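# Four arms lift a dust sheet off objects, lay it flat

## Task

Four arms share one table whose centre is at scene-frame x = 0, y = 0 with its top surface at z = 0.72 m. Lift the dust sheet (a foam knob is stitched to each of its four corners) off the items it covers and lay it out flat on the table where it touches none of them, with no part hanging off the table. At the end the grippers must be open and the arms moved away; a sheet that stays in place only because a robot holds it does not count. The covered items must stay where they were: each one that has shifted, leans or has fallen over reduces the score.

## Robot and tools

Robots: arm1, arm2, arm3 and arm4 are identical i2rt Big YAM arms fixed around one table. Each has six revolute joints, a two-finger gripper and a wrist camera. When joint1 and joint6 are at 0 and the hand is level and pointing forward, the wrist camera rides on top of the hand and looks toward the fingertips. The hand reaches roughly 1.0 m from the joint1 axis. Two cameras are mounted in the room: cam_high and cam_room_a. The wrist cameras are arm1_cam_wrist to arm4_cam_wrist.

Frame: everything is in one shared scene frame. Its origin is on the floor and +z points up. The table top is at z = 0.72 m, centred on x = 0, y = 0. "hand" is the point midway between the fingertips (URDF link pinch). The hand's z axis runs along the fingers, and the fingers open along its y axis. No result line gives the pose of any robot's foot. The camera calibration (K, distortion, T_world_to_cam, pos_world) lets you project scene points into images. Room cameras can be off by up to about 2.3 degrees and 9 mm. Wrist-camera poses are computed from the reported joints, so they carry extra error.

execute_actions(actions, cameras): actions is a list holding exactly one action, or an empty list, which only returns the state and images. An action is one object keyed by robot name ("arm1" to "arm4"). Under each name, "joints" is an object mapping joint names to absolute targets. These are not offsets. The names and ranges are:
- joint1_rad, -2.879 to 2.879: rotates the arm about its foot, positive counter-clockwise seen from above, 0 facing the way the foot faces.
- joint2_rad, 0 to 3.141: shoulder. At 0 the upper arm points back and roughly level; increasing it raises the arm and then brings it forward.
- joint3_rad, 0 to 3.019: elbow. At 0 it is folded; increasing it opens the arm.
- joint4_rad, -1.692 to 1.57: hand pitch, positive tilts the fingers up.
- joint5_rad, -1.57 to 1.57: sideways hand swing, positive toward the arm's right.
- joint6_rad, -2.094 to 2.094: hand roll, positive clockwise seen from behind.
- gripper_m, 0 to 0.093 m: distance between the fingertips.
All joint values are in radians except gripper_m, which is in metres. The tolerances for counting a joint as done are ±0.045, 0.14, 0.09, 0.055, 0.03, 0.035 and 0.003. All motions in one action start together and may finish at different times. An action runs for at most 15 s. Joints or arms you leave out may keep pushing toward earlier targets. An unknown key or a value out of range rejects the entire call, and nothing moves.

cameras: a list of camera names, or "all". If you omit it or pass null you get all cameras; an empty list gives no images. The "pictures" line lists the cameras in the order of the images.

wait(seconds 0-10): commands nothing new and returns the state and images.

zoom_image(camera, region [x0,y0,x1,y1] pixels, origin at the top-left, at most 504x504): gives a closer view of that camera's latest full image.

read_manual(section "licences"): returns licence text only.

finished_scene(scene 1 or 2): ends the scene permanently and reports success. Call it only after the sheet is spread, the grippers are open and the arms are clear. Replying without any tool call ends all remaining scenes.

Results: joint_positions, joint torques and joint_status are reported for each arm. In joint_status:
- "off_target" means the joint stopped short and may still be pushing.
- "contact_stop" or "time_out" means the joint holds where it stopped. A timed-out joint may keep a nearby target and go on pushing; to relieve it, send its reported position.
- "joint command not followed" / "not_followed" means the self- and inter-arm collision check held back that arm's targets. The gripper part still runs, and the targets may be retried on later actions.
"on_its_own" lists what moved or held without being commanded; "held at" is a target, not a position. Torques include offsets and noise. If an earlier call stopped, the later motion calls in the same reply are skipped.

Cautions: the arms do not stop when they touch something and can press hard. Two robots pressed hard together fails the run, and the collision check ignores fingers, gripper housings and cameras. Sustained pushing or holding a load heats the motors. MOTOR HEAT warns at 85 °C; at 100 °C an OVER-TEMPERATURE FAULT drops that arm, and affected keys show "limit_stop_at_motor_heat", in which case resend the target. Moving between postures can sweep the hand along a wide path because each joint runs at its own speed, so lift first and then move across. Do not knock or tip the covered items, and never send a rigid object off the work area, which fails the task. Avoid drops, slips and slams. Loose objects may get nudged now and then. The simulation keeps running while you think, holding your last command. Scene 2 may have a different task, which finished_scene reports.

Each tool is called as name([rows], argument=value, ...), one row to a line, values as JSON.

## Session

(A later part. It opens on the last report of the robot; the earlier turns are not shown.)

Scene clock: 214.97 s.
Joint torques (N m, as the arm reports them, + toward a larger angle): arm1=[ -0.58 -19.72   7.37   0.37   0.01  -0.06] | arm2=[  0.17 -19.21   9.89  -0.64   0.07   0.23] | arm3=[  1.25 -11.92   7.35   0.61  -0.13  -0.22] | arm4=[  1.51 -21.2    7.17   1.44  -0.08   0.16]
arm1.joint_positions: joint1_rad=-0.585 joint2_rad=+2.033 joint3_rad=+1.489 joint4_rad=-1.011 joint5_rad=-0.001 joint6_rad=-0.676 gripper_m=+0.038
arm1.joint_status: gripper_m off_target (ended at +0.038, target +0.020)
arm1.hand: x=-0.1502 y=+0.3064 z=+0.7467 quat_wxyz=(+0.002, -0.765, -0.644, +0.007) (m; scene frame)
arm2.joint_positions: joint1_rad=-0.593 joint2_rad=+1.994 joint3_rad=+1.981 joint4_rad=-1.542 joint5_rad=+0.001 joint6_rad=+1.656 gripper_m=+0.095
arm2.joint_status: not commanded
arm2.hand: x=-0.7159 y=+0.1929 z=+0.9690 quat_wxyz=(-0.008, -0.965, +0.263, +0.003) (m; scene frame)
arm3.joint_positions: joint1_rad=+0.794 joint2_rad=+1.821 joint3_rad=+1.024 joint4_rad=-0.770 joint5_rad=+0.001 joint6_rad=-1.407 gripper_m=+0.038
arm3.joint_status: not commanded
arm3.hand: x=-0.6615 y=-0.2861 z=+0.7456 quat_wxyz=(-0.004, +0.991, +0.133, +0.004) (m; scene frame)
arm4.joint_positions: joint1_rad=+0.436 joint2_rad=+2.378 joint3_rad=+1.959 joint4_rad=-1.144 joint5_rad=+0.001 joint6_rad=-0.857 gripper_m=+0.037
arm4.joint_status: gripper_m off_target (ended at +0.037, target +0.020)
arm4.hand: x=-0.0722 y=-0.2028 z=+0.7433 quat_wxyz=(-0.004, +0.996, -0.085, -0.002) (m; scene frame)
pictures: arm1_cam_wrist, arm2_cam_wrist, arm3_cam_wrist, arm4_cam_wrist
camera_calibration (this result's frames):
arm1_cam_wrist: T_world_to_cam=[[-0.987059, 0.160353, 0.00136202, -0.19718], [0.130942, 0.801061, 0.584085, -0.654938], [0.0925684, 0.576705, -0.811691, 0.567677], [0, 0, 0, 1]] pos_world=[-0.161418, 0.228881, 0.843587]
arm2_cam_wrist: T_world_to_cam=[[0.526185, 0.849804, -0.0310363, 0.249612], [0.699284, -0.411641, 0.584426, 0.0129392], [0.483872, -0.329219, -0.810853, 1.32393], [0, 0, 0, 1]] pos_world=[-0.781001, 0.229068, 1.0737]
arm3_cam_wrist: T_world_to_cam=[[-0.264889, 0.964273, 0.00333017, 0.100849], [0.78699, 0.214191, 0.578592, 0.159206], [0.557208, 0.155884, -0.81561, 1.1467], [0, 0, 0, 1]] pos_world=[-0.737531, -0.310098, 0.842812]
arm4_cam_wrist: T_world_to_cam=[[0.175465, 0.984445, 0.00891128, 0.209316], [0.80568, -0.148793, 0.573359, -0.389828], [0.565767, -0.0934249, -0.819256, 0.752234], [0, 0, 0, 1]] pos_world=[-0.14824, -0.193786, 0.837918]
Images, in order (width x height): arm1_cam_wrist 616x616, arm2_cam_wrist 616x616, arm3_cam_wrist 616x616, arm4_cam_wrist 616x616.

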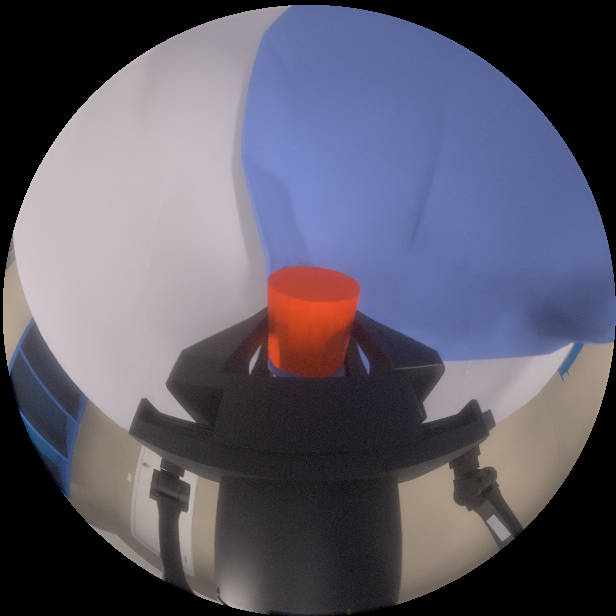

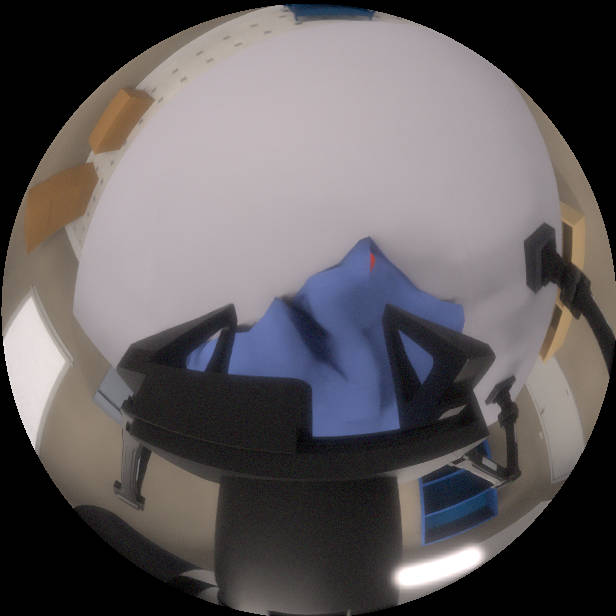

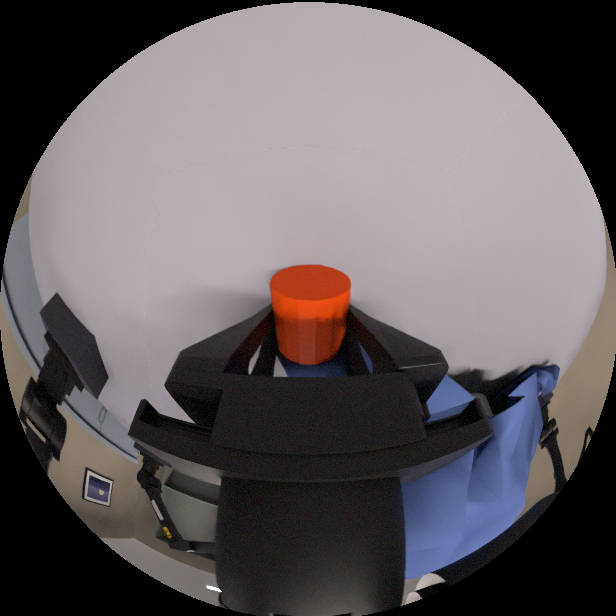

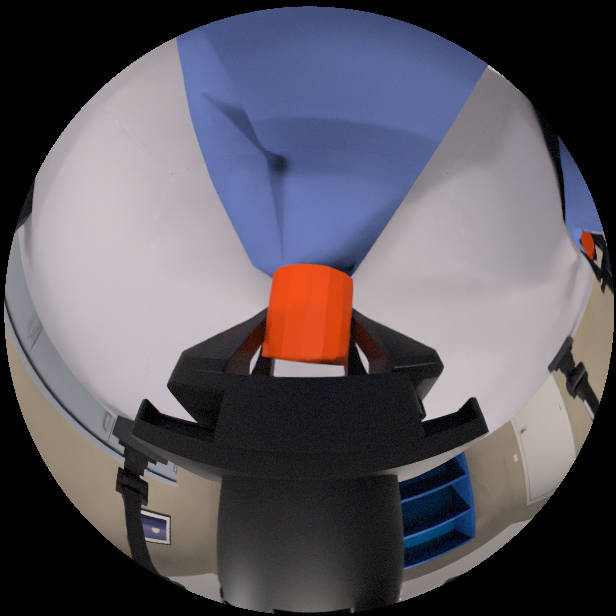

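execute_actions([
  {"arm2":{"joints":{"joint1_rad":-0.48,"joint2_rad":1.895,"joint3_rad":1.525,"joint4_rad":-1.18,"joint6_rad":2.09}}},
], cameras=["arm2_cam_wrist","cam_high","cam_room_a"])

Scene clock: 228.70 s.
Joint torques (N m, as the arm reports them, + toward a larger angle): arm1=[ -0.45 -19.66   7.01   0.37   0.02  -0.07] | arm2=[  0.62 -18.85   9.07   0.11   0.09   0.26] | arm3=[  1.28 -11.81   7.35   0.59  -0.13  -0.21] | arm4=[  1.72 -21.02   7.22   1.41  -0.09   0.16]
arm1.joint_positions: joint1_rad=-0.585 joint2_rad=+2.033 joint3_rad=+1.489 joint4_rad=-1.011 joint5_rad=-0.001 joint6_rad=-0.676 gripper_m=+0.038
arm1.joint_status: not commanded
arm1.hand: x=-0.1502 y=+0.3064 z=+0.7467 quat_wxyz=(+0.002, -0.765, -0.644, +0.007) (m; scene frame)
arm2.joint_positions: joint1_rad=-0.478 joint2_rad=+1.908 joint3_rad=+1.507 joint4_rad=-1.191 joint5_rad=-0.001 joint6_rad=+2.075 gripper_m=+0.095
arm2.joint_status: all done
arm2.hand: x=-0.6272 y=+0.2291 z=+0.8426 quat_wxyz=(+0.010, -0.914, +0.405, +0.001) (m; scene frame)
arm3.joint_positions: joint1_rad=+0.794 joint2_rad=+1.821 joint3_rad=+1.024 joint4_rad=-0.770 joint5_rad=+0.001 joint6_rad=-1.407 gripper_m=+0.038
arm3.joint_status: not commanded
arm3.hand: x=-0.6615 y=-0.2861 z=+0.7456 quat_wxyz=(-0.004, +0.991, +0.133, +0.004) (m; scene frame)
arm4.joint_positions: joint1_rad=+0.436 joint2_rad=+2.378 joint3_rad=+1.959 joint4_rad=-1.144 joint5_rad=+0.001 joint6_rad=-0.857 gripper_m=+0.037
arm4.joint_status: not commanded
arm4.hand: x=-0.0722 y=-0.2028 z=+0.7433 quat_wxyz=(-0.004, +0.996, -0.085, -0.002) (m; scene frame)
pictures: arm2_cam_wrist, cam_high, cam_room_a
camera_calibration (this result's frames):
arm2_cam_wrist: T_world_to_cam=[[0.756562, 0.653917, 0.00268379, 0.32924], [0.533261, -0.619332, 0.576247, -0.00994573], [0.37848, -0.434535, -0.817271, 1.15384], [0, 0, 0, 1]] pos_world=[-0.680493, 0.27993, 0.94785]
Images, in order (width x height): arm2_cam_wrist 616x616, cam_high 504x504, cam_room_a 504x504.

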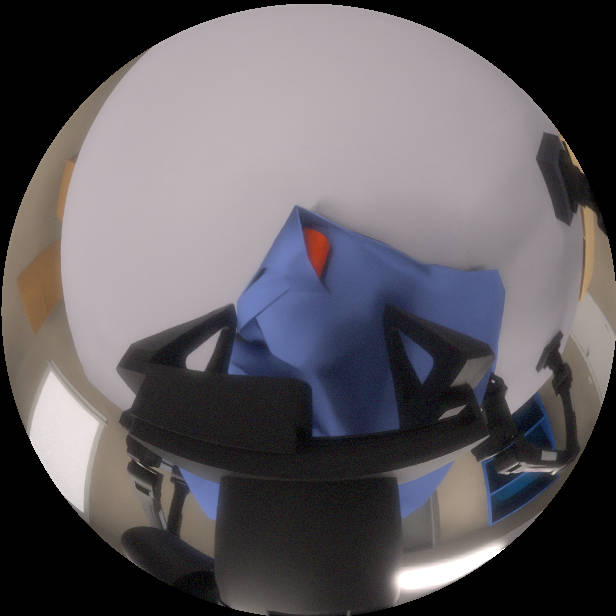

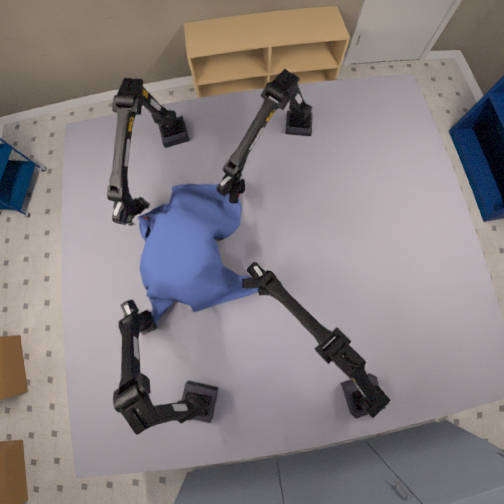

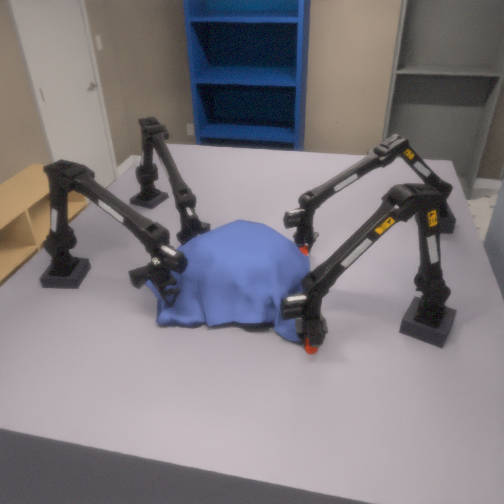

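execute_actions([
  {"arm2":{"joints":{"joint1_rad":-0.502,"joint2_rad":2.022,"joint3_rad":1.45,"joint4_rad":-0.957}}},
], cameras=["arm2_cam_wrist"])

execute_actions([
  {"arm2":{"joints":{"gripper_m":0.02}}},
], cameras=["arm2_cam_wrist"])

Scene clock: 242.27 s.
Joint torques (N m, as the arm reports them, + toward a larger angle): arm1=[ -0.83 -20.53   7.21   0.28  -0.02  -0.05] | arm2=[ -0.05 -19.46   8.18  -0.03   0.05   0.29] | arm3=[  1.23 -11.82   7.32   0.58  -0.12  -0.22] | arm4=[  1.69 -21.03   7.25   1.47  -0.1    0.15]
arm1.joint_positions: joint1_rad=-0.585 joint2_rad=+2.033 joint3_rad=+1.489 joint4_rad=-1.011 joint5_rad=-0.001 joint6_rad=-0.676 gripper_m=+0.038
arm1.joint_status: not commanded
arm1.hand: x=-0.1502 y=+0.3064 z=+0.7467 quat_wxyz=(+0.002, -0.765, -0.644, +0.007) (m; scene frame)
arm2.joint_positions: joint1_rad=-0.498 joint2_rad=+2.040 joint3_rad=+1.435 joint4_rad=-0.968 joint5_rad=+0.000 joint6_rad=+2.076 gripper_m=+0.095
arm2.joint_status: all done
arm2.hand: x=-0.6416 y=+0.2241 z=+0.7466 quat_wxyz=(+0.001, -0.910, +0.415, +0.001) (m; scene frame)
arm3.joint_positions: joint1_rad=+0.794 joint2_rad=+1.821 joint3_rad=+1.024 joint4_rad=-0.770 joint5_rad=+0.001 joint6_rad=-1.407 gripper_m=+0.038
arm3.joint_status: not commanded
arm3.hand: x=-0.6615 y=-0.2861 z=+0.7456 quat_wxyz=(-0.004, +0.991, +0.133, +0.004) (m; scene frame)
arm4.joint_positions: joint1_rad=+0.436 joint2_rad=+2.378 joint3_rad=+1.959 joint4_rad=-1.144 joint5_rad=+0.001 joint6_rad=-0.857 gripper_m=+0.037
arm4.joint_status: not commanded
arm4.hand: x=-0.0722 y=-0.2028 z=+0.7433 quat_wxyz=(-0.004, +0.996, -0.085, -0.002) (m; scene frame)
pictures: arm2_cam_wrist
camera_calibration (this result's frames):
arm2_cam_wrist: T_world_to_cam=[[0.770291, 0.637541, -0.013874, 0.368457], [0.524084, -0.620515, 0.58335, 0.0390197], [0.363301, -0.456621, -0.812102, 1.07004], [0, 0, 0, 1]] pos_world=[-0.693015, 0.277908, 0.851332]
Images, in order (width x height): arm2_cam_wrist 616x616.

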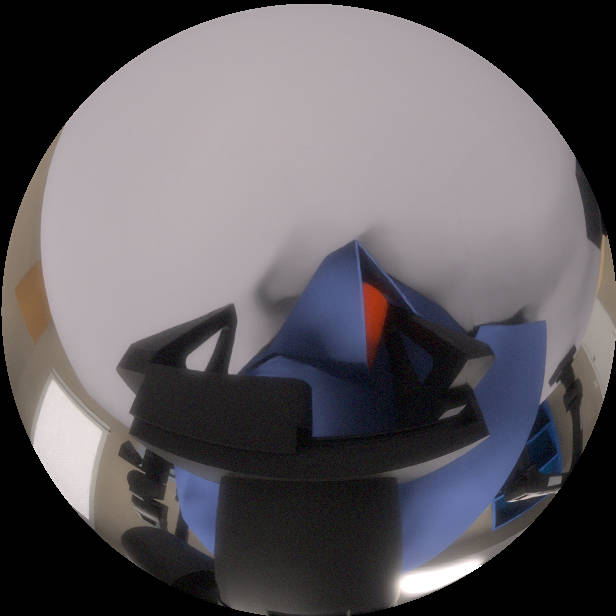

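Scene clock: 242.93 s.
Joint torques (N m, as the arm reports them, + toward a larger angle): arm1=[ -0.56 -19.02   7.44   0.3    0.05  -0.05] | arm2=[  0.49 -20.47   8.05   0.01   0.07   0.25] | arm3=[  1.31 -11.92   7.3    0.59  -0.13  -0.21] | arm4=[  1.44 -20.95   7.23   1.45  -0.1    0.15]
arm1.joint_positions: joint1_rad=-0.585 joint2_rad=+2.033 joint3_rad=+1.489 joint4_rad=-1.011 joint5_rad=-0.001 joint6_rad=-0.676 gripper_m=+0.038
arm1.joint_status: not commanded
arm1.hand: x=-0.1502 y=+0.3064 z=+0.7467 quat_wxyz=(+0.002, -0.765, -0.644, +0.007) (m; scene frame)
arm2.joint_positions: joint1_rad=-0.498 joint2_rad=+2.040 joint3_rad=+1.435 joint4_rad=-0.968 joint5_rad=+0.000 joint6_rad=+2.076 gripper_m=+0.040
arm2.joint_status: gripper_m off_target (ended at +0.040, target +0.020)
arm2.hand: x=-0.6416 y=+0.2241 z=+0.7466 quat_wxyz=(+0.001, -0.910, +0.415, +0.001) (m; scene frame)
arm3.joint_positions: joint1_rad=+0.794 joint2_rad=+1.821 joint3_rad=+1.024 joint4_rad=-0.770 joint5_rad=+0.001 joint6_rad=-1.407 gripper_m=+0.038
arm3.joint_status: not commanded
arm3.hand: x=-0.6615 y=-0.2861 z=+0.7456 quat_wxyz=(-0.004, +0.991, +0.133, +0.004) (m; scene frame)
arm4.joint_positions: joint1_rad=+0.436 joint2_rad=+2.378 joint3_rad=+1.959 joint4_rad=-1.144 joint5_rad=+0.001 joint6_rad=-0.857 gripper_m=+0.037
arm4.joint_status: not commanded
arm4.hand: x=-0.0722 y=-0.2028 z=+0.7433 quat_wxyz=(-0.004, +0.996, -0.085, -0.002) (m; scene frame)
pictures: arm2_cam_wrist
camera_calibration (this result's frames):
arm2_cam_wrist: T_world_to_cam=[[0.770534, 0.637247, -0.0138748, 0.368679], [0.523848, -0.620715, 0.58335, 0.0389129], [0.363126, -0.45676, -0.812102, 1.06996], [0, 0, 0, 1]] pos_world=[-0.692994, 0.277928, 0.851332]
Images, in order (width x height): arm2_cam_wrist 616x616.

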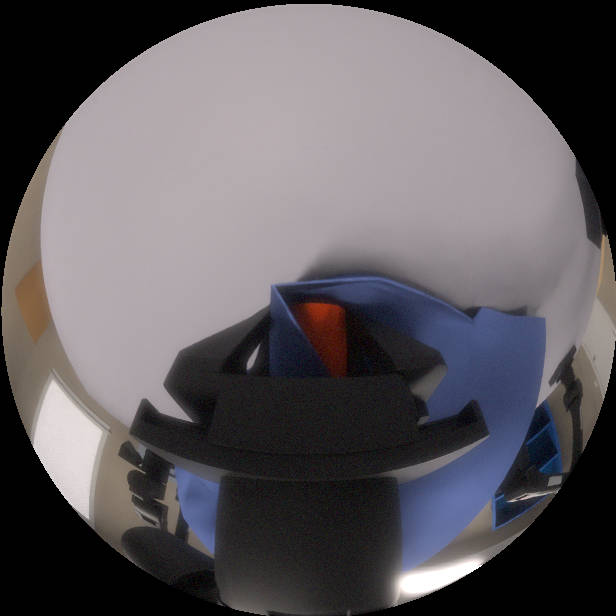

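execute_actions([
  {"arm1":{"joints":{"joint1_rad":-0.506,"joint2_rad":1.685,"joint3_rad":1.815,"joint4_rad":-1.69}},"arm2":{"joints":{"joint1_rad":-0.657,"joint2_rad":1.645,"joint3_rad":1.72,"joint4_rad":-1.63}},"arm3":{"joints":{"joint1_rad":0.852,"joint2_rad":1.51,"joint3_rad":1.52,"joint4_rad":-1.572}},"arm4":{"joints":{"joint1_rad":0.516,"joint2_rad":1.8,"joint3_rad":1.83,"joint4_rad":-1.37}}},
], cameras=["cam_high","cam_room_a","arm2_cam_wrist"])

Scene clock: 266.10 s.
Joint torques (N m, as the arm reports them, + toward a larger angle): arm1=[ -0.87 -17.11   8.81  -0.99  -0.33  -0.08] | arm2=[ -0.52 -15.84   9.83  -0.49   0.43   0.2 ] | arm3=[  0.51 -11.77  11.45  -0.19  -0.04  -0.21] | arm4=[  1.66 -15.15   9.9    0.55  -0.04   0.14]
arm1.joint_positions: joint1_rad=-0.508 joint2_rad=+1.692 joint3_rad=+1.818 joint4_rad=-1.668 joint5_rad=+0.009 joint6_rad=-0.676 gripper_m=+0.038
arm1.joint_status: all done
joint sent to its limit — the command would take arm1.joint4_rad past its lower limit, so that joint was sent only as far as its limit.
arm1.hand: x=-0.0774 y=+0.3174 z=+1.0512 quat_wxyz=(+0.006, -0.739, -0.673, +0.013) (m; scene frame)
arm2.joint_positions: joint1_rad=-0.648 joint2_rad=+1.660 joint3_rad=+1.700 joint4_rad=-1.628 joint5_rad=-0.008 joint6_rad=+2.082 gripper_m=+0.040
arm2.joint_status: all done
arm2.hand: x=-0.6851 y=+0.3170 z=+1.0431 quat_wxyz=(+0.008, -0.875, +0.485, -0.003) (m; scene frame)
arm3.joint_positions: joint1_rad=+0.856 joint2_rad=+1.513 joint3_rad=+1.504 joint4_rad=-1.563 joint5_rad=-0.001 joint6_rad=-1.408 gripper_m=+0.038
arm3.joint_status: all done
arm3.hand: x=-0.6891 y=-0.3000 z=+1.0471 quat_wxyz=(-0.001, +0.986, +0.164, +0.004) (m; scene frame)
arm4.joint_positions: joint1_rad=+0.516 joint2_rad=+1.792 joint3_rad=+1.815 joint4_rad=-1.354 joint5_rad=+0.000 joint6_rad=-0.854 gripper_m=+0.037
arm4.joint_status: all done
arm4.hand: x=-0.0709 y=-0.2995 z=+1.0560 quat_wxyz=(-0.094, +0.992, -0.047, -0.075) (m; scene frame)
pictures: arm2_cam_wrist, cam_high, cam_room_a
camera_calibration (this result's frames):
arm2_cam_wrist: T_world_to_cam=[[0.860131, 0.510064, 0.00306664, 0.431177], [0.412751, -0.699537, 0.583339, -0.104728], [0.299686, -0.500483, -0.812223, 1.33952], [0, 0, 0, 1]] pos_world=[-0.729077, 0.377217, 1.14776]
Images, in order (width x height): arm2_cam_wrist 616x616, cam_high 504x504, cam_room_a 504x504.

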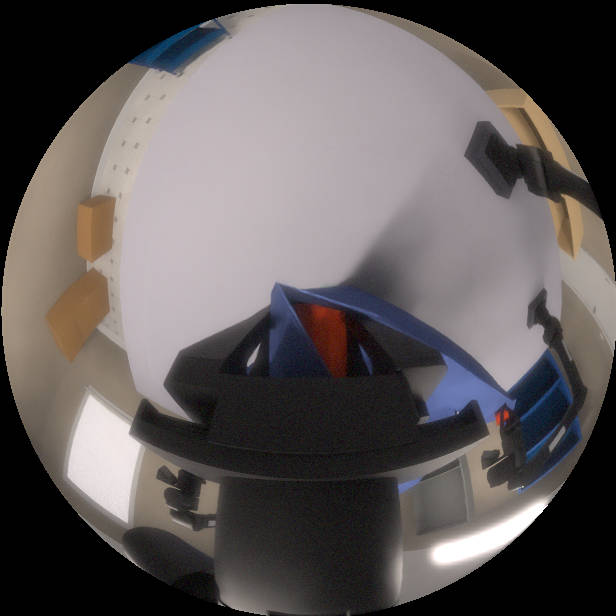

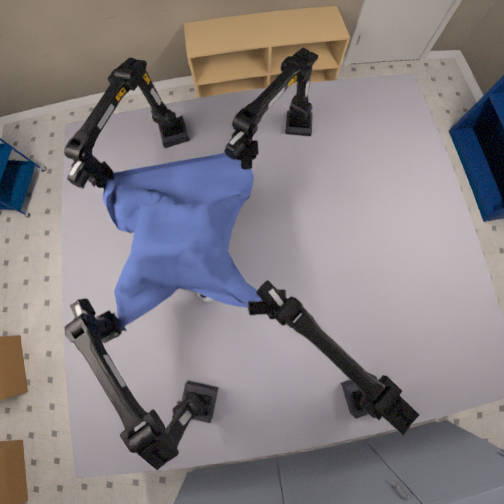

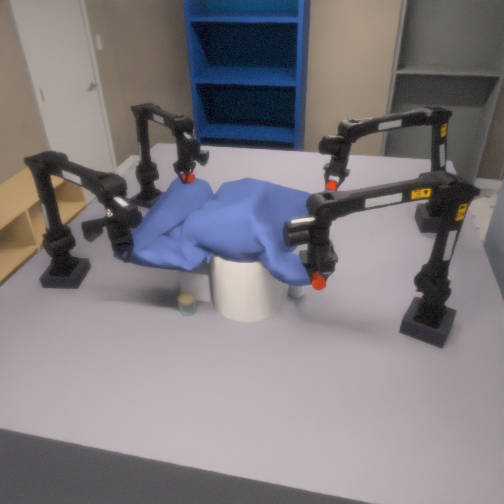

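execute_actions([
  {"arm1":{"joints":{"joint1_rad":-0.658,"joint2_rad":1.349,"joint3_rad":1.655,"joint4_rad":-1.5}},"arm2":{"joints":{"joint1_rad":-0.741,"joint2_rad":1.225,"joint3_rad":1.5,"joint4_rad":-1.46}},"arm3":{"joints":{"joint1_rad":1.008,"joint2_rad":1.135,"joint3_rad":1.39,"joint4_rad":-1.448}},"arm4":{"joints":{"joint1_rad":0.585,"joint2_rad":1.494,"joint3_rad":1.68,"joint4_rad":-1.376}}},
], cameras=["cam_high","cam_room_a"])

Scene clock: 292.03 s.
Joint torques (N m, as the arm reports them, + toward a larger angle): arm1=[-0.84 -9.92  9.7   0.7   0.02 -0.05] | arm2=[ 1.22 -9.07  9.58  0.73  0.28  0.13] | arm3=[ 0.43 -6.82 11.36  1.36  0.01 -0.17] | arm4=[  2.12 -10.74   9.41   0.88  -0.18   0.09]
arm1.joint_positions: joint1_rad=-0.662 joint2_rad=+1.341 joint3_rad=+1.654 joint4_rad=-1.508 joint5_rad=-0.002 joint6_rad=-0.677 gripper_m=+0.038
arm1.joint_status: all done
arm1.hand: x=-0.0770 y=+0.4152 z=+1.1552 quat_wxyz=(+0.005, -0.774, -0.605, +0.186) (m; scene frame)
arm2.joint_positions: joint1_rad=-0.742 joint2_rad=+1.236 joint3_rad=+1.486 joint4_rad=-1.471 joint5_rad=-0.006 joint6_rad=+2.087 gripper_m=+0.040
arm2.joint_status: all done
arm2.hand: x=-0.6780 y=+0.4120 z=+1.1458 quat_wxyz=(-0.174, -0.837, +0.519, +0.005) (m; scene frame)
arm3.joint_positions: joint1_rad=+1.015 joint2_rad=+1.138 joint3_rad=+1.381 joint4_rad=-1.459 joint5_rad=-0.002 joint6_rad=-1.408 gripper_m=+0.038
arm3.joint_status: all done
arm3.hand: x=-0.7084 y=-0.3939 z=+1.1474 quat_wxyz=(-0.163, +0.955, +0.239, -0.067) (m; scene frame)
arm4.joint_positions: joint1_rad=+0.583 joint2_rad=+1.487 joint3_rad=+1.671 joint4_rad=-1.360 joint5_rad=+0.004 joint6_rad=-0.848 gripper_m=+0.037
arm4.joint_status: all done
arm4.hand: x=-0.0495 y=-0.3887 z=+1.1576 quat_wxyz=(-0.150, +0.980, -0.017, -0.126) (m; scene frame)
pictures: cam_high, cam_room_a
Images, in order (width x height): cam_high 504x504, cam_room_a 504x504.

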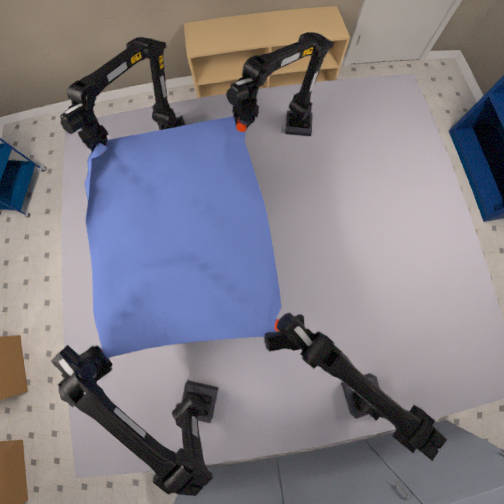

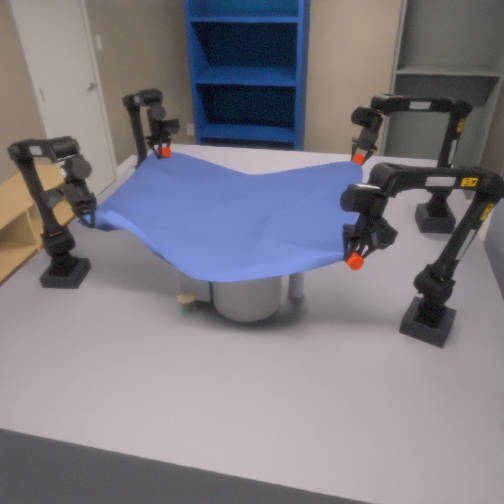

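execute_actions([
  {"arm1":{"joints":{"joint1_rad":-0.443,"joint2_rad":1.064,"joint3_rad":1.51,"joint4_rad":-1.643,"joint6_rad":-0.53}},"arm2":{"joints":{"joint1_rad":-0.404,"joint2_rad":1.035,"joint3_rad":1.445,"joint4_rad":-1.595}},"arm3":{"joints":{"joint1_rad":0.644,"joint2_rad":0.936,"joint3_rad":1.348,"joint4_rad":-1.604,"joint6_rad":-1.56}},"arm4":{"joints":{"joint1_rad":0.348,"joint2_rad":1.244,"joint3_rad":1.515,"joint4_rad":-1.463,"joint6_rad":-0.94}}},
], cameras=["cam_high","cam_room_a"])

Scene clock: 350.03 s.
Joint torques (N m, as the arm reports them, + toward a larger angle): arm1=[-1.69 -6.    9.53  0.09 -0.01  0.12] | arm2=[ 0.11 -5.69  9.98 -0.5   0.47 -0.02] | arm3=[ 0.84 -3.91 10.81  0.41 -0.27 -0.17] | arm4=[ 2.18 -6.65  8.94  0.58 -0.12 -0.05]
arm1.joint_positions: joint1_rad=-0.440 joint2_rad=+1.063 joint3_rad=+1.508 joint4_rad=-1.630 joint5_rad=+0.000 joint6_rad=-0.543 gripper_m=+0.038
arm1.joint_status: all done
arm1.hand: x=+0.0706 y=+0.4344 z=+1.1824 quat_wxyz=(-0.029, -0.746, -0.638, +0.188) (m; scene frame)
arm2.joint_positions: joint1_rad=-0.401 joint2_rad=+1.044 joint3_rad=+1.423 joint4_rad=-1.572 joint5_rad=-0.010 joint6_rad=+2.100 gripper_m=+0.040
arm2.joint_status: all done
arm2.hand: x=-0.5283 y=+0.4315 z=+1.1768 quat_wxyz=(-0.186, -0.908, +0.374, -0.030) (m; scene frame)
arm3.joint_positions: joint1_rad=+0.645 joint2_rad=+0.941 joint3_rad=+1.341 joint4_rad=-1.591 joint5_rad=+0.005 joint6_rad=-1.548 gripper_m=+0.038
arm3.joint_status: all done
arm3.hand: x=-0.5589 y=-0.4117 z=+1.1812 quat_wxyz=(-0.189, +0.973, +0.127, -0.023) (m; scene frame)
arm4.joint_positions: joint1_rad=+0.340 joint2_rad=+1.241 joint3_rad=+1.512 joint4_rad=-1.440 joint5_rad=+0.002 joint6_rad=-0.923 gripper_m=+0.037
arm4.joint_status: all done
arm4.hand: x=+0.1018 y=-0.4107 z=+1.1876 quat_wxyz=(-0.171, +0.975, -0.099, -0.103) (m; scene frame)
pictures: cam_high, cam_room_a
Images, in order (width x height): cam_high 504x504, cam_room_a 504x504.

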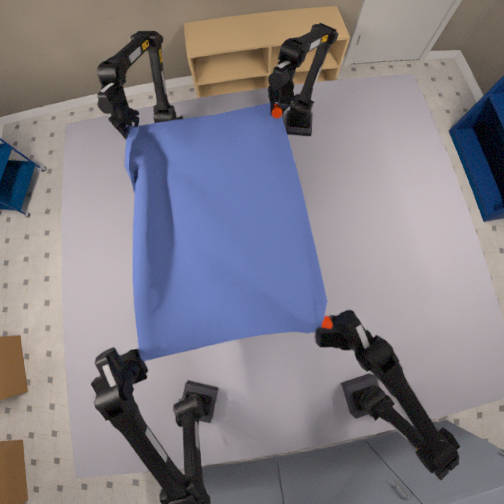

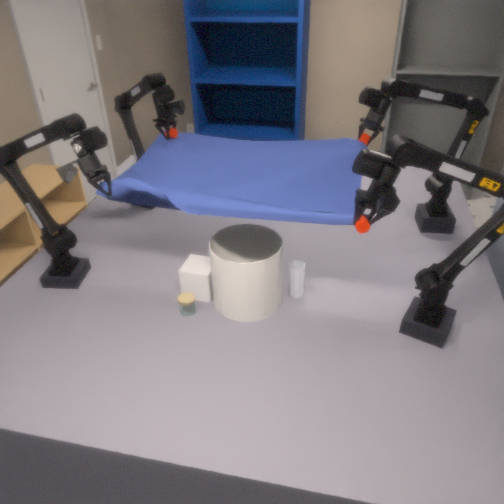

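Taut and clear. Continue.

execute_actions([
  {"arm1":{"joints":{"joint1_rad":0.199,"joint2_rad":0.881,"joint3_rad":1.412,"joint4_rad":-1.66,"joint6_rad":0.11}},"arm2":{"joints":{"joint1_rad":0.199,"joint2_rad":1.07,"joint3_rad":1.46,"joint4_rad":-1.56}},"arm3":{"joints":{"joint1_rad":-0.033,"joint2_rad":0.966,"joint3_rad":1.365,"joint4_rad":-1.59,"joint6_rad":-2.08}},"arm4":{"joints":{"joint1_rad":-0.143,"joint2_rad":1.136,"joint3_rad":1.43,"joint4_rad":-1.485,"joint6_rad":-1.44}}},
], cameras=[])

execute_actions([
  {"arm1":{"joints":{"joint1_rad":0.889,"joint2_rad":1.017,"joint3_rad":1.482,"joint4_rad":-1.66,"joint6_rad":0.8}},"arm2":{"joints":{"joint1_rad":0.631,"joint2_rad":1.335,"joint3_rad":1.675,"joint4_rad":-1.51}},"arm3":{"joints":{"joint1_rad":-0.48,"joint2_rad":1.261,"joint3_rad":1.573,"joint4_rad":-1.503}},"arm4":{"joints":{"joint1_rad":-0.618,"joint2_rad":1.277,"joint3_rad":1.545,"joint4_rad":-1.458,"joint6_rad":-1.91}}},
], cameras=["cam_high"])

execute_actions([
  {"arm1":{"joints":{"joint1_rad":1.248,"joint2_rad":1.378,"joint3_rad":1.766,"joint4_rad":-1.585,"joint6_rad":1.16}},"arm2":{"joints":{"joint1_rad":0.86,"joint2_rad":1.77,"joint3_rad":2.2,"joint4_rad":-1.6}},"arm3":{"joints":{"joint1_rad":-0.707,"joint2_rad":1.71,"joint3_rad":2.066,"joint4_rad":-1.547}},"arm4":{"joints":{"joint1_rad":-0.933,"joint2_rad":1.61,"joint3_rad":1.896,"joint4_rad":-1.475,"joint6_rad":-2.08}}},
])

Scene clock: 371.60 s.
Joint torques (N m, as the arm reports them, + toward a larger angle): arm1=[-0.77 -1.23  8.63  0.24 -0.18  0.12] | arm2=[ 0.54 -7.13 11.08 -0.02  0.42  0.02] | arm3=[ 0.51 -3.53 12.09  0.9  -0.1  -0.17] | arm4=[ 1.56 -7.75  8.54  0.58 -0.06  0.02]
arm1.joint_positions: joint1_rad=+0.188 joint2_rad=+0.875 joint3_rad=+1.414 joint4_rad=-1.649 joint5_rad=+0.007 joint6_rad=+0.099 gripper_m=+0.038
arm1.joint_status: all done
arm1.hand: x=+0.2652 y=+0.4221 z=+1.1913 quat_wxyz=(-0.159, -0.746, -0.626, +0.161) (m; scene frame)
arm2.joint_positions: joint1_rad=+0.202 joint2_rad=+1.081 joint3_rad=+1.423 joint4_rad=-1.552 joint5_rad=-0.009 joint6_rad=+2.100 gripper_m=+0.040
arm2.joint_status: all done
arm2.hand: x=-0.3243 y=+0.4277 z=+1.1661 quat_wxyz=(-0.161, -0.980, +0.087, -0.079) (m; scene frame)
arm3.joint_positions: joint1_rad=-0.028 joint2_rad=+0.966 joint3_rad=+1.341 joint4_rad=-1.591 joint5_rad=+0.001 joint6_rad=-2.068 gripper_m=+0.038
arm3.joint_status: all done
arm3.hand: x=-0.3616 y=-0.4166 z=+1.1754 quat_wxyz=(-0.161, +0.982, +0.053, +0.080) (m; scene frame)
arm4.joint_positions: joint1_rad=-0.140 joint2_rad=+1.160 joint3_rad=+1.431 joint4_rad=-1.464 joint5_rad=-0.001 joint6_rad=-1.428 gripper_m=+0.037
arm4.joint_status: all done
arm4.hand: x=+0.2992 y=-0.4052 z=+1.1794 quat_wxyz=(-0.187, +0.978, -0.087, -0.011) (m; scene frame)
pictures: none
No camera images: the call's "cameras" was empty. Leave "cameras" out to get every camera's image.

Scene clock: 373.27 s.
Joint torques (N m, as the arm reports them, + toward a larger angle): arm1=[ 0.31 -5.44 12.75  0.29 -0.27  0.06] | arm2=[  0.69 -13.06  11.96  -0.25  -0.22  -0.07] | arm3=[ 0.65 -9.43 14.36  0.59  0.2  -0.13] | arm4=[ 1.49 -8.86 13.09  1.41  0.12 -0.03]
arm1.joint_positions: joint1_rad=+0.875 joint2_rad=+1.028 joint3_rad=+1.435 joint4_rad=-1.652 joint5_rad=+0.010 joint6_rad=+0.787 gripper_m=+0.038
arm1.joint_status: all done
arm1.hand: x=+0.4654 y=+0.4321 z=+1.1587 quat_wxyz=(-0.158, -0.756, -0.634, +0.018) (m; scene frame)
arm2.joint_positions: joint1_rad=+0.626 joint2_rad=+1.366 joint3_rad=+1.629 joint4_rad=-1.494 joint5_rad=+0.007 joint6_rad=+2.104 gripper_m=+0.040
arm2.joint_status: all done
arm2.hand: x=-0.1238 y=+0.4246 z=+1.1533 quat_wxyz=(-0.136, -0.979, -0.117, -0.099) (m; scene frame)
arm3.joint_positions: joint1_rad=-0.476 joint2_rad=+1.278 joint3_rad=+1.526 joint4_rad=-1.499 joint5_rad=-0.007 joint6_rad=-2.073 gripper_m=+0.038
arm3.joint_status: all done
arm3.hand: x=-0.1617 y=-0.4122 z=+1.1603 quat_wxyz=(-0.130, +0.973, -0.165, +0.099) (m; scene frame)
arm4.joint_positions: joint1_rad=-0.617 joint2_rad=+1.289 joint3_rad=+1.486 joint4_rad=-1.464 joint5_rad=-0.005 joint6_rad=-1.892 gripper_m=+0.037
arm4.joint_status: all done
arm4.hand: x=+0.4951 y=-0.4213 z=+1.1541 quat_wxyz=(-0.139, +0.984, -0.093, +0.059) (m; scene frame)
pictures: cam_high
Images, in order (width x height): cam_high 504x504.

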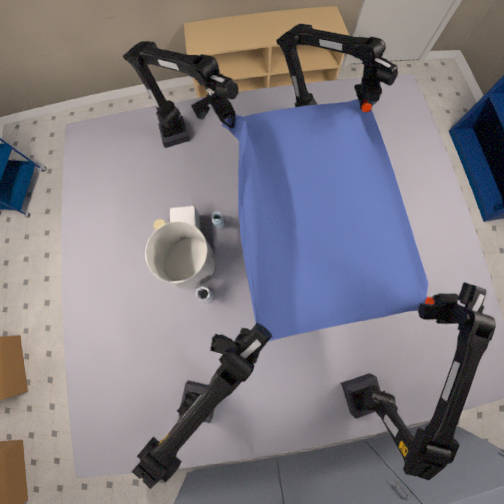

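Scene clock: 374.77 s.
Joint torques (N m, as the arm reports them, + toward a larger angle): arm1=[ -0.87 -11.59  13.41   1.03  -0.29   0.05] | arm2=[  1.63 -18.72  11.66  -0.6   -0.21  -0.09] | arm3=[ -0.68 -15.68  14.95   0.07   0.32  -0.05] | arm4=[  1.25 -14.5   13.5    0.77   0.05   0.  ]
arm1.joint_positions: joint1_rad=+1.242 joint2_rad=+1.385 joint3_rad=+1.712 joint4_rad=-1.602 joint5_rad=+0.010 joint6_rad=+1.147 gripper_m=+0.038
arm1.joint_status: all done
arm1.hand: x=+0.6608 y=+0.4363 z=+1.1529 quat_wxyz=(-0.140, -0.756, -0.638, -0.037) (m; scene frame)
arm2.joint_positions: joint1_rad=+0.844 joint2_rad=+1.794 joint3_rad=+2.155 joint4_rad=-1.575 joint5_rad=+0.007 joint6_rad=+2.104 gripper_m=+0.041
arm2.joint_status: all done
arm2.hand: x=+0.0683 y=+0.4182 z=+1.1598 quat_wxyz=(-0.130, -0.959, -0.223, -0.119) (m; scene frame)
arm3.joint_positions: joint1_rad=-0.686 joint2_rad=+1.724 joint3_rad=+2.013 joint4_rad=-1.531 joint5_rad=-0.010 joint6_rad=-2.081 gripper_m=+0.038
arm3.joint_status: all done
arm3.hand: x=+0.0352 y=-0.4004 z=+1.1594 quat_wxyz=(-0.123, +0.950, -0.262, +0.115) (m; scene frame)
arm4.joint_positions: joint1_rad=-0.926 joint2_rad=+1.622 joint3_rad=+1.832 joint4_rad=-1.464 joint5_rad=-0.004 joint6_rad=-2.068 gripper_m=+0.037
arm4.joint_status: all done
arm4.hand: x=+0.6942 y=-0.4150 z=+1.1517 quat_wxyz=(-0.126, +0.975, -0.159, +0.095) (m; scene frame)
pictures: arm1_cam_wrist, arm2_cam_wrist, arm3_cam_wrist, arm4_cam_wrist, cam_high, cam_room_a
camera_calibration (this result's frames):
arm1_cam_wrist: T_world_to_cam=[[-0.954067, 0.135221, -0.26734, 0.880848], [-0.00377132, 0.886855, 0.462032, -0.910192], [0.299568, 0.441818, -0.84561, 0.708629], [0, 0, 0, 1]] pos_world=[0.624673, 0.375014, 1.25525]
arm2_cam_wrist: T_world_to_cam=[[-0.371655, 0.874209, -0.312461, 0.028953], [0.543871, 0.477792, 0.689869, -1.03788], [0.752381, 0.0864546, -0.65303, 0.798097], [0, 0, 0, 1]] pos_world=[-0.0252415, 0.401579, 1.24623]
arm3_cam_wrist: T_world_to_cam=[[0.469388, 0.833604, 0.291169, -0.0177247], [0.526391, -0.528923, 0.665697, -0.993429], [0.708934, -0.159202, -0.687072, 0.833214], [0, 0, 0, 1]] pos_world=[-0.0594411, -0.378023, 1.23896]
arm4_cam_wrist: T_world_to_cam=[[0.289837, 0.915837, 0.277914, -0.137589], [0.629233, -0.401143, 0.665696, -1.36162], [0.721152, -0.0180705, -0.692541, 0.410844], [0, 0, 0, 1]] pos_world=[0.60037, -0.412769, 1.22919]
Images, in order (width x height): arm1_cam_wrist 616x616, arm2_cam_wrist 616x616, arm3_cam_wrist 616x616, arm4_cam_wrist 616x616, cam_high 504x504, cam_room_a 504x504.

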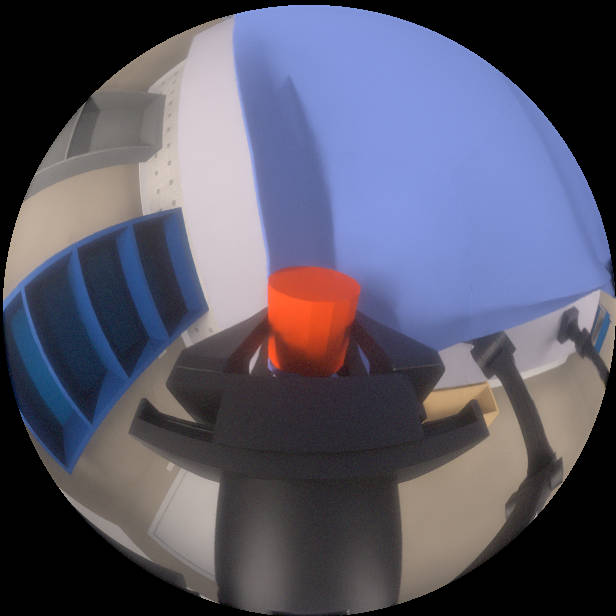

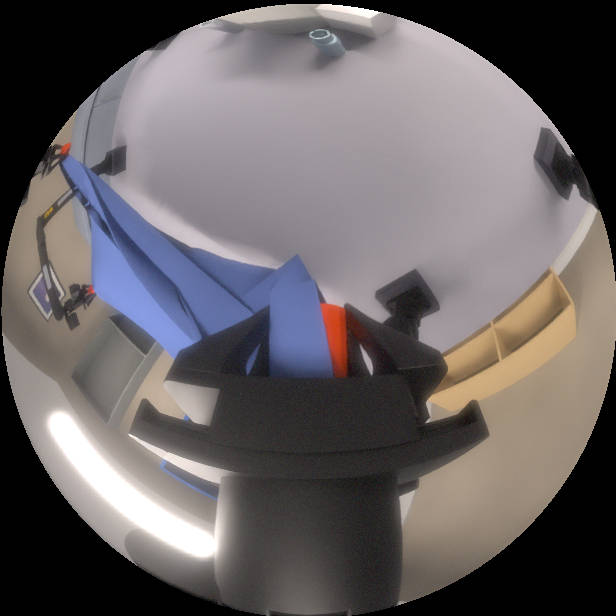

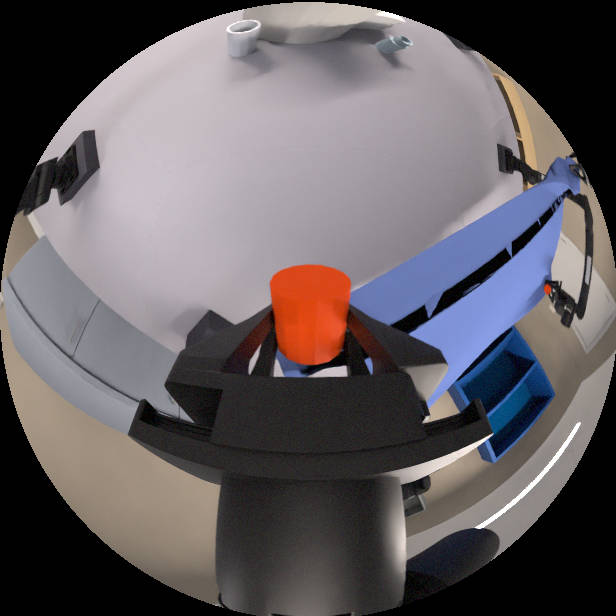

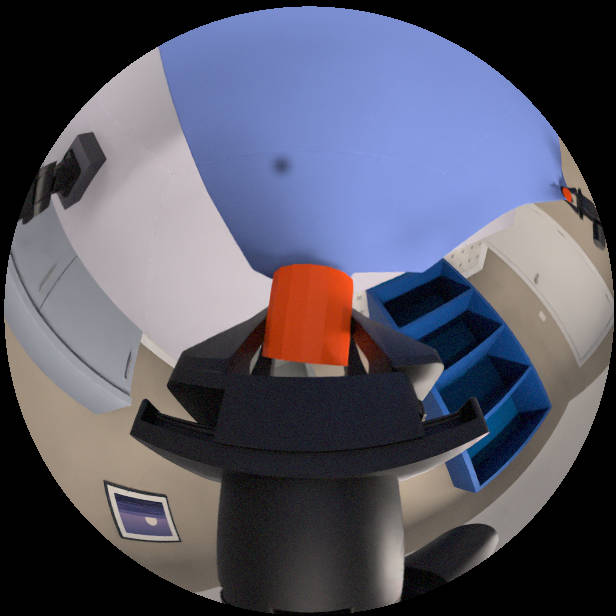

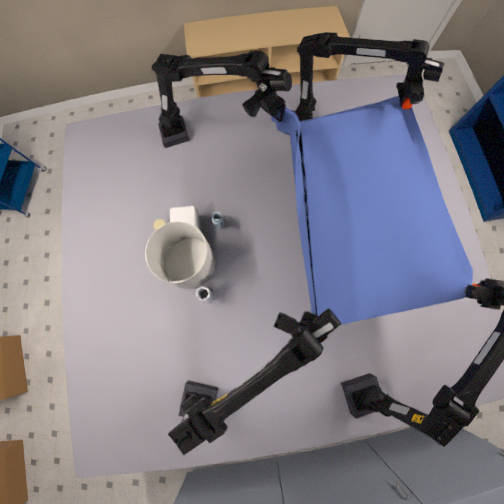

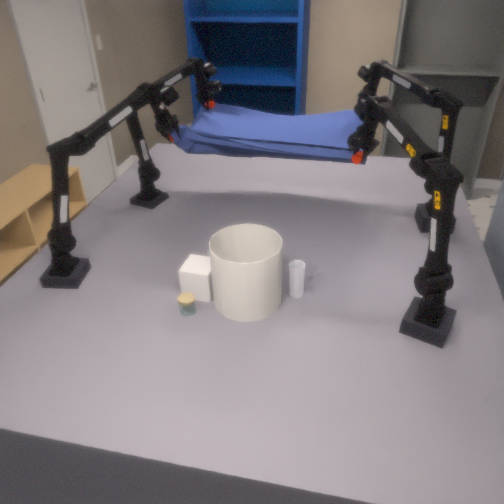

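execute_actions([
  {"arm1":{"joints":{"joint2_rad":1.765,"joint3_rad":1.09,"joint4_rad":-0.876}},"arm2":{"joints":{"joint1_rad":0.834,"joint2_rad":2.13,"joint3_rad":1.66,"joint4_rad":-1.057}},"arm3":{"joints":{"joint1_rad":-0.685,"joint2_rad":2.105,"joint3_rad":1.557,"joint4_rad":-0.993}},"arm4":{"joints":{"joint2_rad":2.06,"joint3_rad":1.406,"joint4_rad":-0.895}}},
], cameras=[])

execute_actions([
  {"arm2":{"joints":{"gripper_m":0.093}},"arm3":{"joints":{"gripper_m":0.093}}},
], cameras=[])

execute_actions([
  {"arm2":{"joints":{"joint2_rad":2.0,"joint3_rad":1.78,"joint4_rad":-1.35}},"arm3":{"joints":{"joint2_rad":1.96,"joint3_rad":1.67,"joint4_rad":-1.28}}},
])

Scene clock: 394.90 s.
Joint torques (N m, as the arm reports them, + toward a larger angle): arm1=[  0.36 -13.42   6.64   0.48  -0.18   0.07] | arm2=[  1.17 -18.95   7.53  -0.23  -0.02  -0.06] | arm3=[  0.72 -16.44   8.23   0.5    0.12  -0.06] | arm4=[  1.29 -15.76   5.92   1.21   0.     0.01]
arm1.joint_positions: joint1_rad=+1.242 joint2_rad=+1.751 joint3_rad=+1.097 joint4_rad=-0.891 joint5_rad=+0.007 joint6_rad=+1.150 gripper_m=+0.038
arm1.joint_status: all done
arm1.hand: x=+0.6720 y=+0.4313 z=+0.7629 quat_wxyz=(-0.011, -0.764, -0.645, -0.001) (m; scene frame)
arm2.joint_positions: joint1_rad=+0.830 joint2_rad=+2.118 joint3_rad=+1.662 joint4_rad=-1.058 joint5_rad=+0.002 joint6_rad=+2.104 gripper_m=+0.041
arm2.joint_status: all done
arm2.hand: x=+0.0787 y=+0.4013 z=+0.7754 quat_wxyz=(-0.021, -0.975, -0.220, -0.018) (m; scene frame)
arm3.joint_positions: joint1_rad=-0.681 joint2_rad=+2.093 joint3_rad=+1.561 joint4_rad=-0.999 joint5_rad=-0.005 joint6_rad=-2.081 gripper_m=+0.038
arm3.joint_status: all done
arm3.hand: x=+0.0510 y=-0.3882 z=+0.7740 quat_wxyz=(-0.020, +0.964, -0.263, +0.015) (m; scene frame)
arm4.joint_positions: joint1_rad=-0.927 joint2_rad=+2.052 joint3_rad=+1.413 joint4_rad=-0.910 joint5_rad=-0.002 joint6_rad=-2.071 gripper_m=+0.037
arm4.joint_status: all done
arm4.hand: x=+0.7021 y=-0.4089 z=+0.7617 quat_wxyz=(-0.009, +0.987, -0.160, +0.006) (m; scene frame)
pictures: none
No camera images: the call's "cameras" was empty. Leave "cameras" out to get every camera's image.

Scene clock: 395.57 s.
Joint torques (N m, as the arm reports them, + toward a larger angle): arm1=[ -0.88 -13.54   6.48   0.24  -0.06   0.12] | arm2=[  0.69 -19.81   7.83  -0.21   0.01  -0.05] | arm3=[  0.47 -17.03   8.33   0.45   0.02  -0.06] | arm4=[  1.26 -15.97   5.97   1.25   0.01   0.01]
arm1.joint_positions: joint1_rad=+1.242 joint2_rad=+1.751 joint3_rad=+1.097 joint4_rad=-0.886 joint5_rad=+0.005 joint6_rad=+1.150 gripper_m=+0.038
arm1.joint_status: not commanded
arm1.hand: x=+0.6732 y=+0.4308 z=+0.7629 quat_wxyz=(-0.013, -0.764, -0.645, -0.003) (m; scene frame)
arm2.joint_positions: joint1_rad=+0.830 joint2_rad=+2.120 joint3_rad=+1.655 joint4_rad=-1.058 joint5_rad=+0.002 joint6_rad=+2.104 gripper_m=+0.093
arm2.joint_status: all done
arm2.hand: x=+0.0762 y=+0.4030 z=+0.7717 quat_wxyz=(-0.018, -0.975, -0.220, -0.015) (m; scene frame)
arm3.joint_positions: joint1_rad=-0.681 joint2_rad=+2.093 joint3_rad=+1.561 joint4_rad=-0.999 joint5_rad=-0.003 joint6_rad=-2.081 gripper_m=+0.093
arm3.joint_status: all done
arm3.hand: x=+0.0512 y=-0.3885 z=+0.7740 quat_wxyz=(-0.019, +0.964, -0.263, +0.016) (m; scene frame)
arm4.joint_positions: joint1_rad=-0.927 joint2_rad=+2.052 joint3_rad=+1.413 joint4_rad=-0.910 joint5_rad=-0.002 joint6_rad=-2.071 gripper_m=+0.037
arm4.joint_status: not commanded
arm4.hand: x=+0.7021 y=-0.4089 z=+0.7617 quat_wxyz=(-0.009, +0.987, -0.160, +0.006) (m; scene frame)
pictures: none
No camera images: the call's "cameras" was empty. Leave "cameras" out to get every camera's image.

Scene clock: 396.80 s.
Joint torques (N m, as the arm reports them, + toward a larger angle): arm1=[ -1.25 -13.39   6.48   0.47  -0.11   0.09] | arm2=[  0.94 -18.94  10.3   -0.72  -0.03  -0.05] | arm3=[  0.7  -15.68  11.97  -0.24   0.    -0.06] | arm4=[  1.3  -16.04   5.96   1.31   0.01   0.02]
arm1.joint_positions: joint1_rad=+1.242 joint2_rad=+1.751 joint3_rad=+1.097 joint4_rad=-0.886 joint5_rad=+0.005 joint6_rad=+1.150 gripper_m=+0.038
arm1.joint_status: not commanded
arm1.hand: x=+0.6732 y=+0.4308 z=+0.7629 quat_wxyz=(-0.013, -0.764, -0.645, -0.003) (m; scene frame)
arm2.joint_positions: joint1_rad=+0.830 joint2_rad=+1.994 joint3_rad=+1.751 joint4_rad=-1.341 joint5_rad=+0.002 joint6_rad=+2.104 gripper_m=+0.093
arm2.joint_status: all done
arm2.hand: x=+0.0568 y=+0.4163 z=+0.8809 quat_wxyz=(+0.004, -0.975, -0.220, +0.006) (m; scene frame)
arm3.joint_positions: joint1_rad=-0.681 joint2_rad=+1.946 joint3_rad=+1.640 joint4_rad=-1.272 joint5_rad=-0.002 joint6_rad=-2.081 gripper_m=+0.093
arm3.joint_status: all done
arm3.hand: x=+0.0311 y=-0.4005 z=+0.8852 quat_wxyz=(-0.002, +0.965, -0.263, -0.001) (m; scene frame)
arm4.joint_positions: joint1_rad=-0.927 joint2_rad=+2.052 joint3_rad=+1.413 joint4_rad=-0.910 joint5_rad=-0.002 joint6_rad=-2.071 gripper_m=+0.037
arm4.joint_status: not commanded
arm4.hand: x=+0.7021 y=-0.4089 z=+0.7617 quat_wxyz=(-0.009, +0.987, -0.160, +0.006) (m; scene frame)
pictures: arm1_cam_wrist, arm2_cam_wrist, arm3_cam_wrist, arm4_cam_wrist, cam_high, cam_room_a
camera_calibration (this result's frames):
arm1_cam_wrist: T_world_to_cam=[[-0.986701, 0.159074, -0.0334277, 0.622381], [0.11043, 0.806908, 0.580263, -0.857688], [0.119278, 0.568854, -0.813743, 0.419824], [0, 0, 0, 1]] pos_world=[0.658742, 0.354252, 0.860118]
arm2_cam_wrist: T_world_to_cam=[[-0.408417, 0.912785, -0.00426219, -0.346224], [0.744543, 0.335833, 0.57695, -0.691145], [0.528063, 0.232463, -0.816768, 0.721037], [0, 0, 0, 1]] pos_world=[-0.00756997, 0.380523, 0.9862]
arm3_cam_wrist: T_world_to_cam=[[0.507469, 0.861669, -0.000907028, 0.332762], [0.708432, -0.416622, 0.569693, -0.684461], [0.490509, -0.289744, -0.821857, 0.721608], [0, 0, 0, 1]] pos_world=[-0.037928, -0.36281, 0.983294]
arm4_cam_wrist: T_world_to_cam=[[0.31996, 0.94718, 0.021806, 0.149718], [0.76472, -0.271775, 0.584244, -1.08469], [0.559311, -0.170259, -0.811285, 0.27695], [0, 0, 0, 1]] pos_world=[0.626678, -0.389448, 0.855143]
Images, in order (width x height): arm1_cam_wrist 616x616, arm2_cam_wrist 616x616, arm3_cam_wrist 616x616, arm4_cam_wrist 616x616, cam_high 504x504, cam_room_a 504x504.

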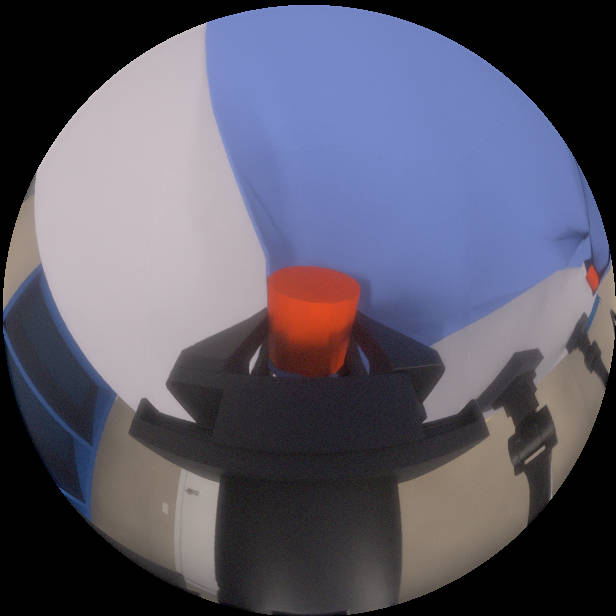

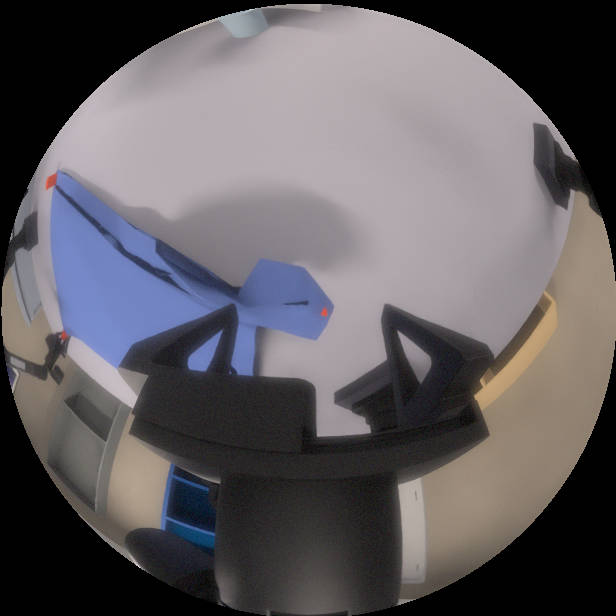

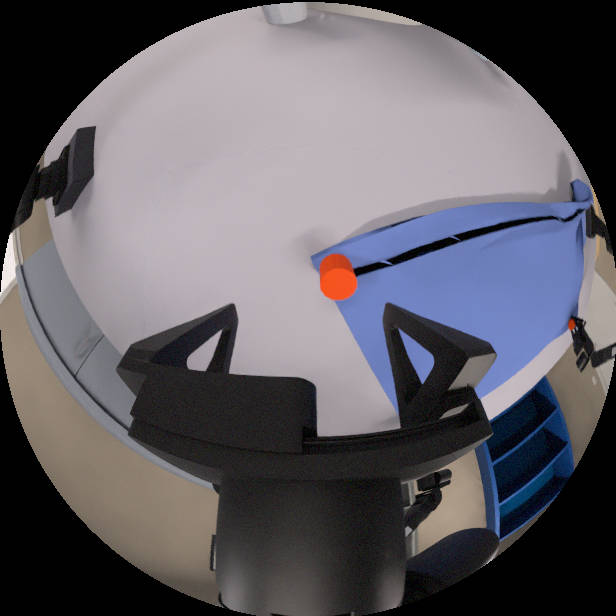

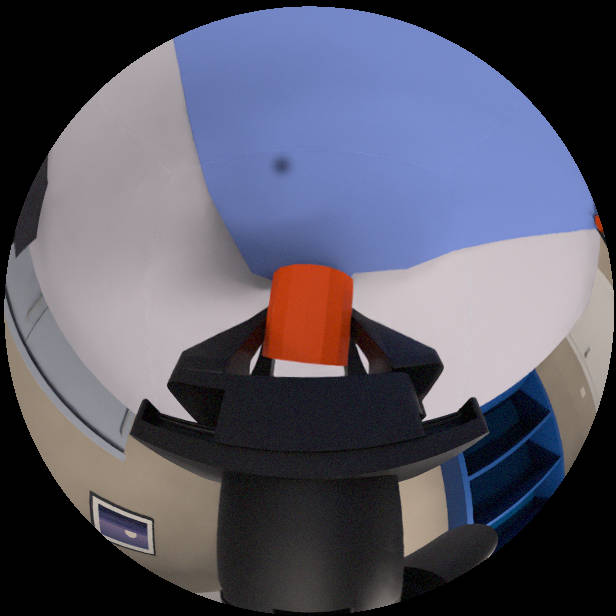

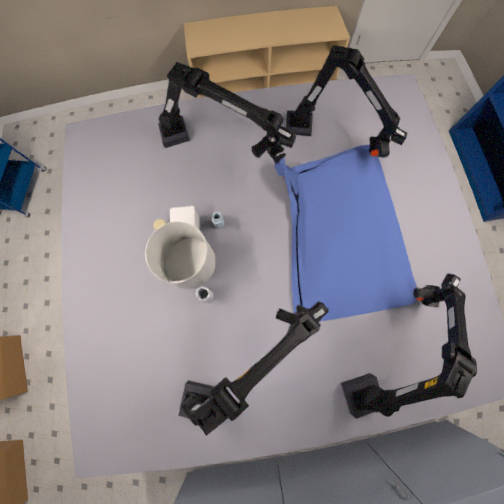

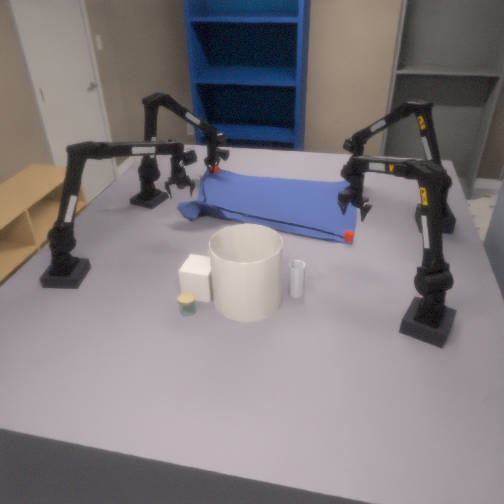

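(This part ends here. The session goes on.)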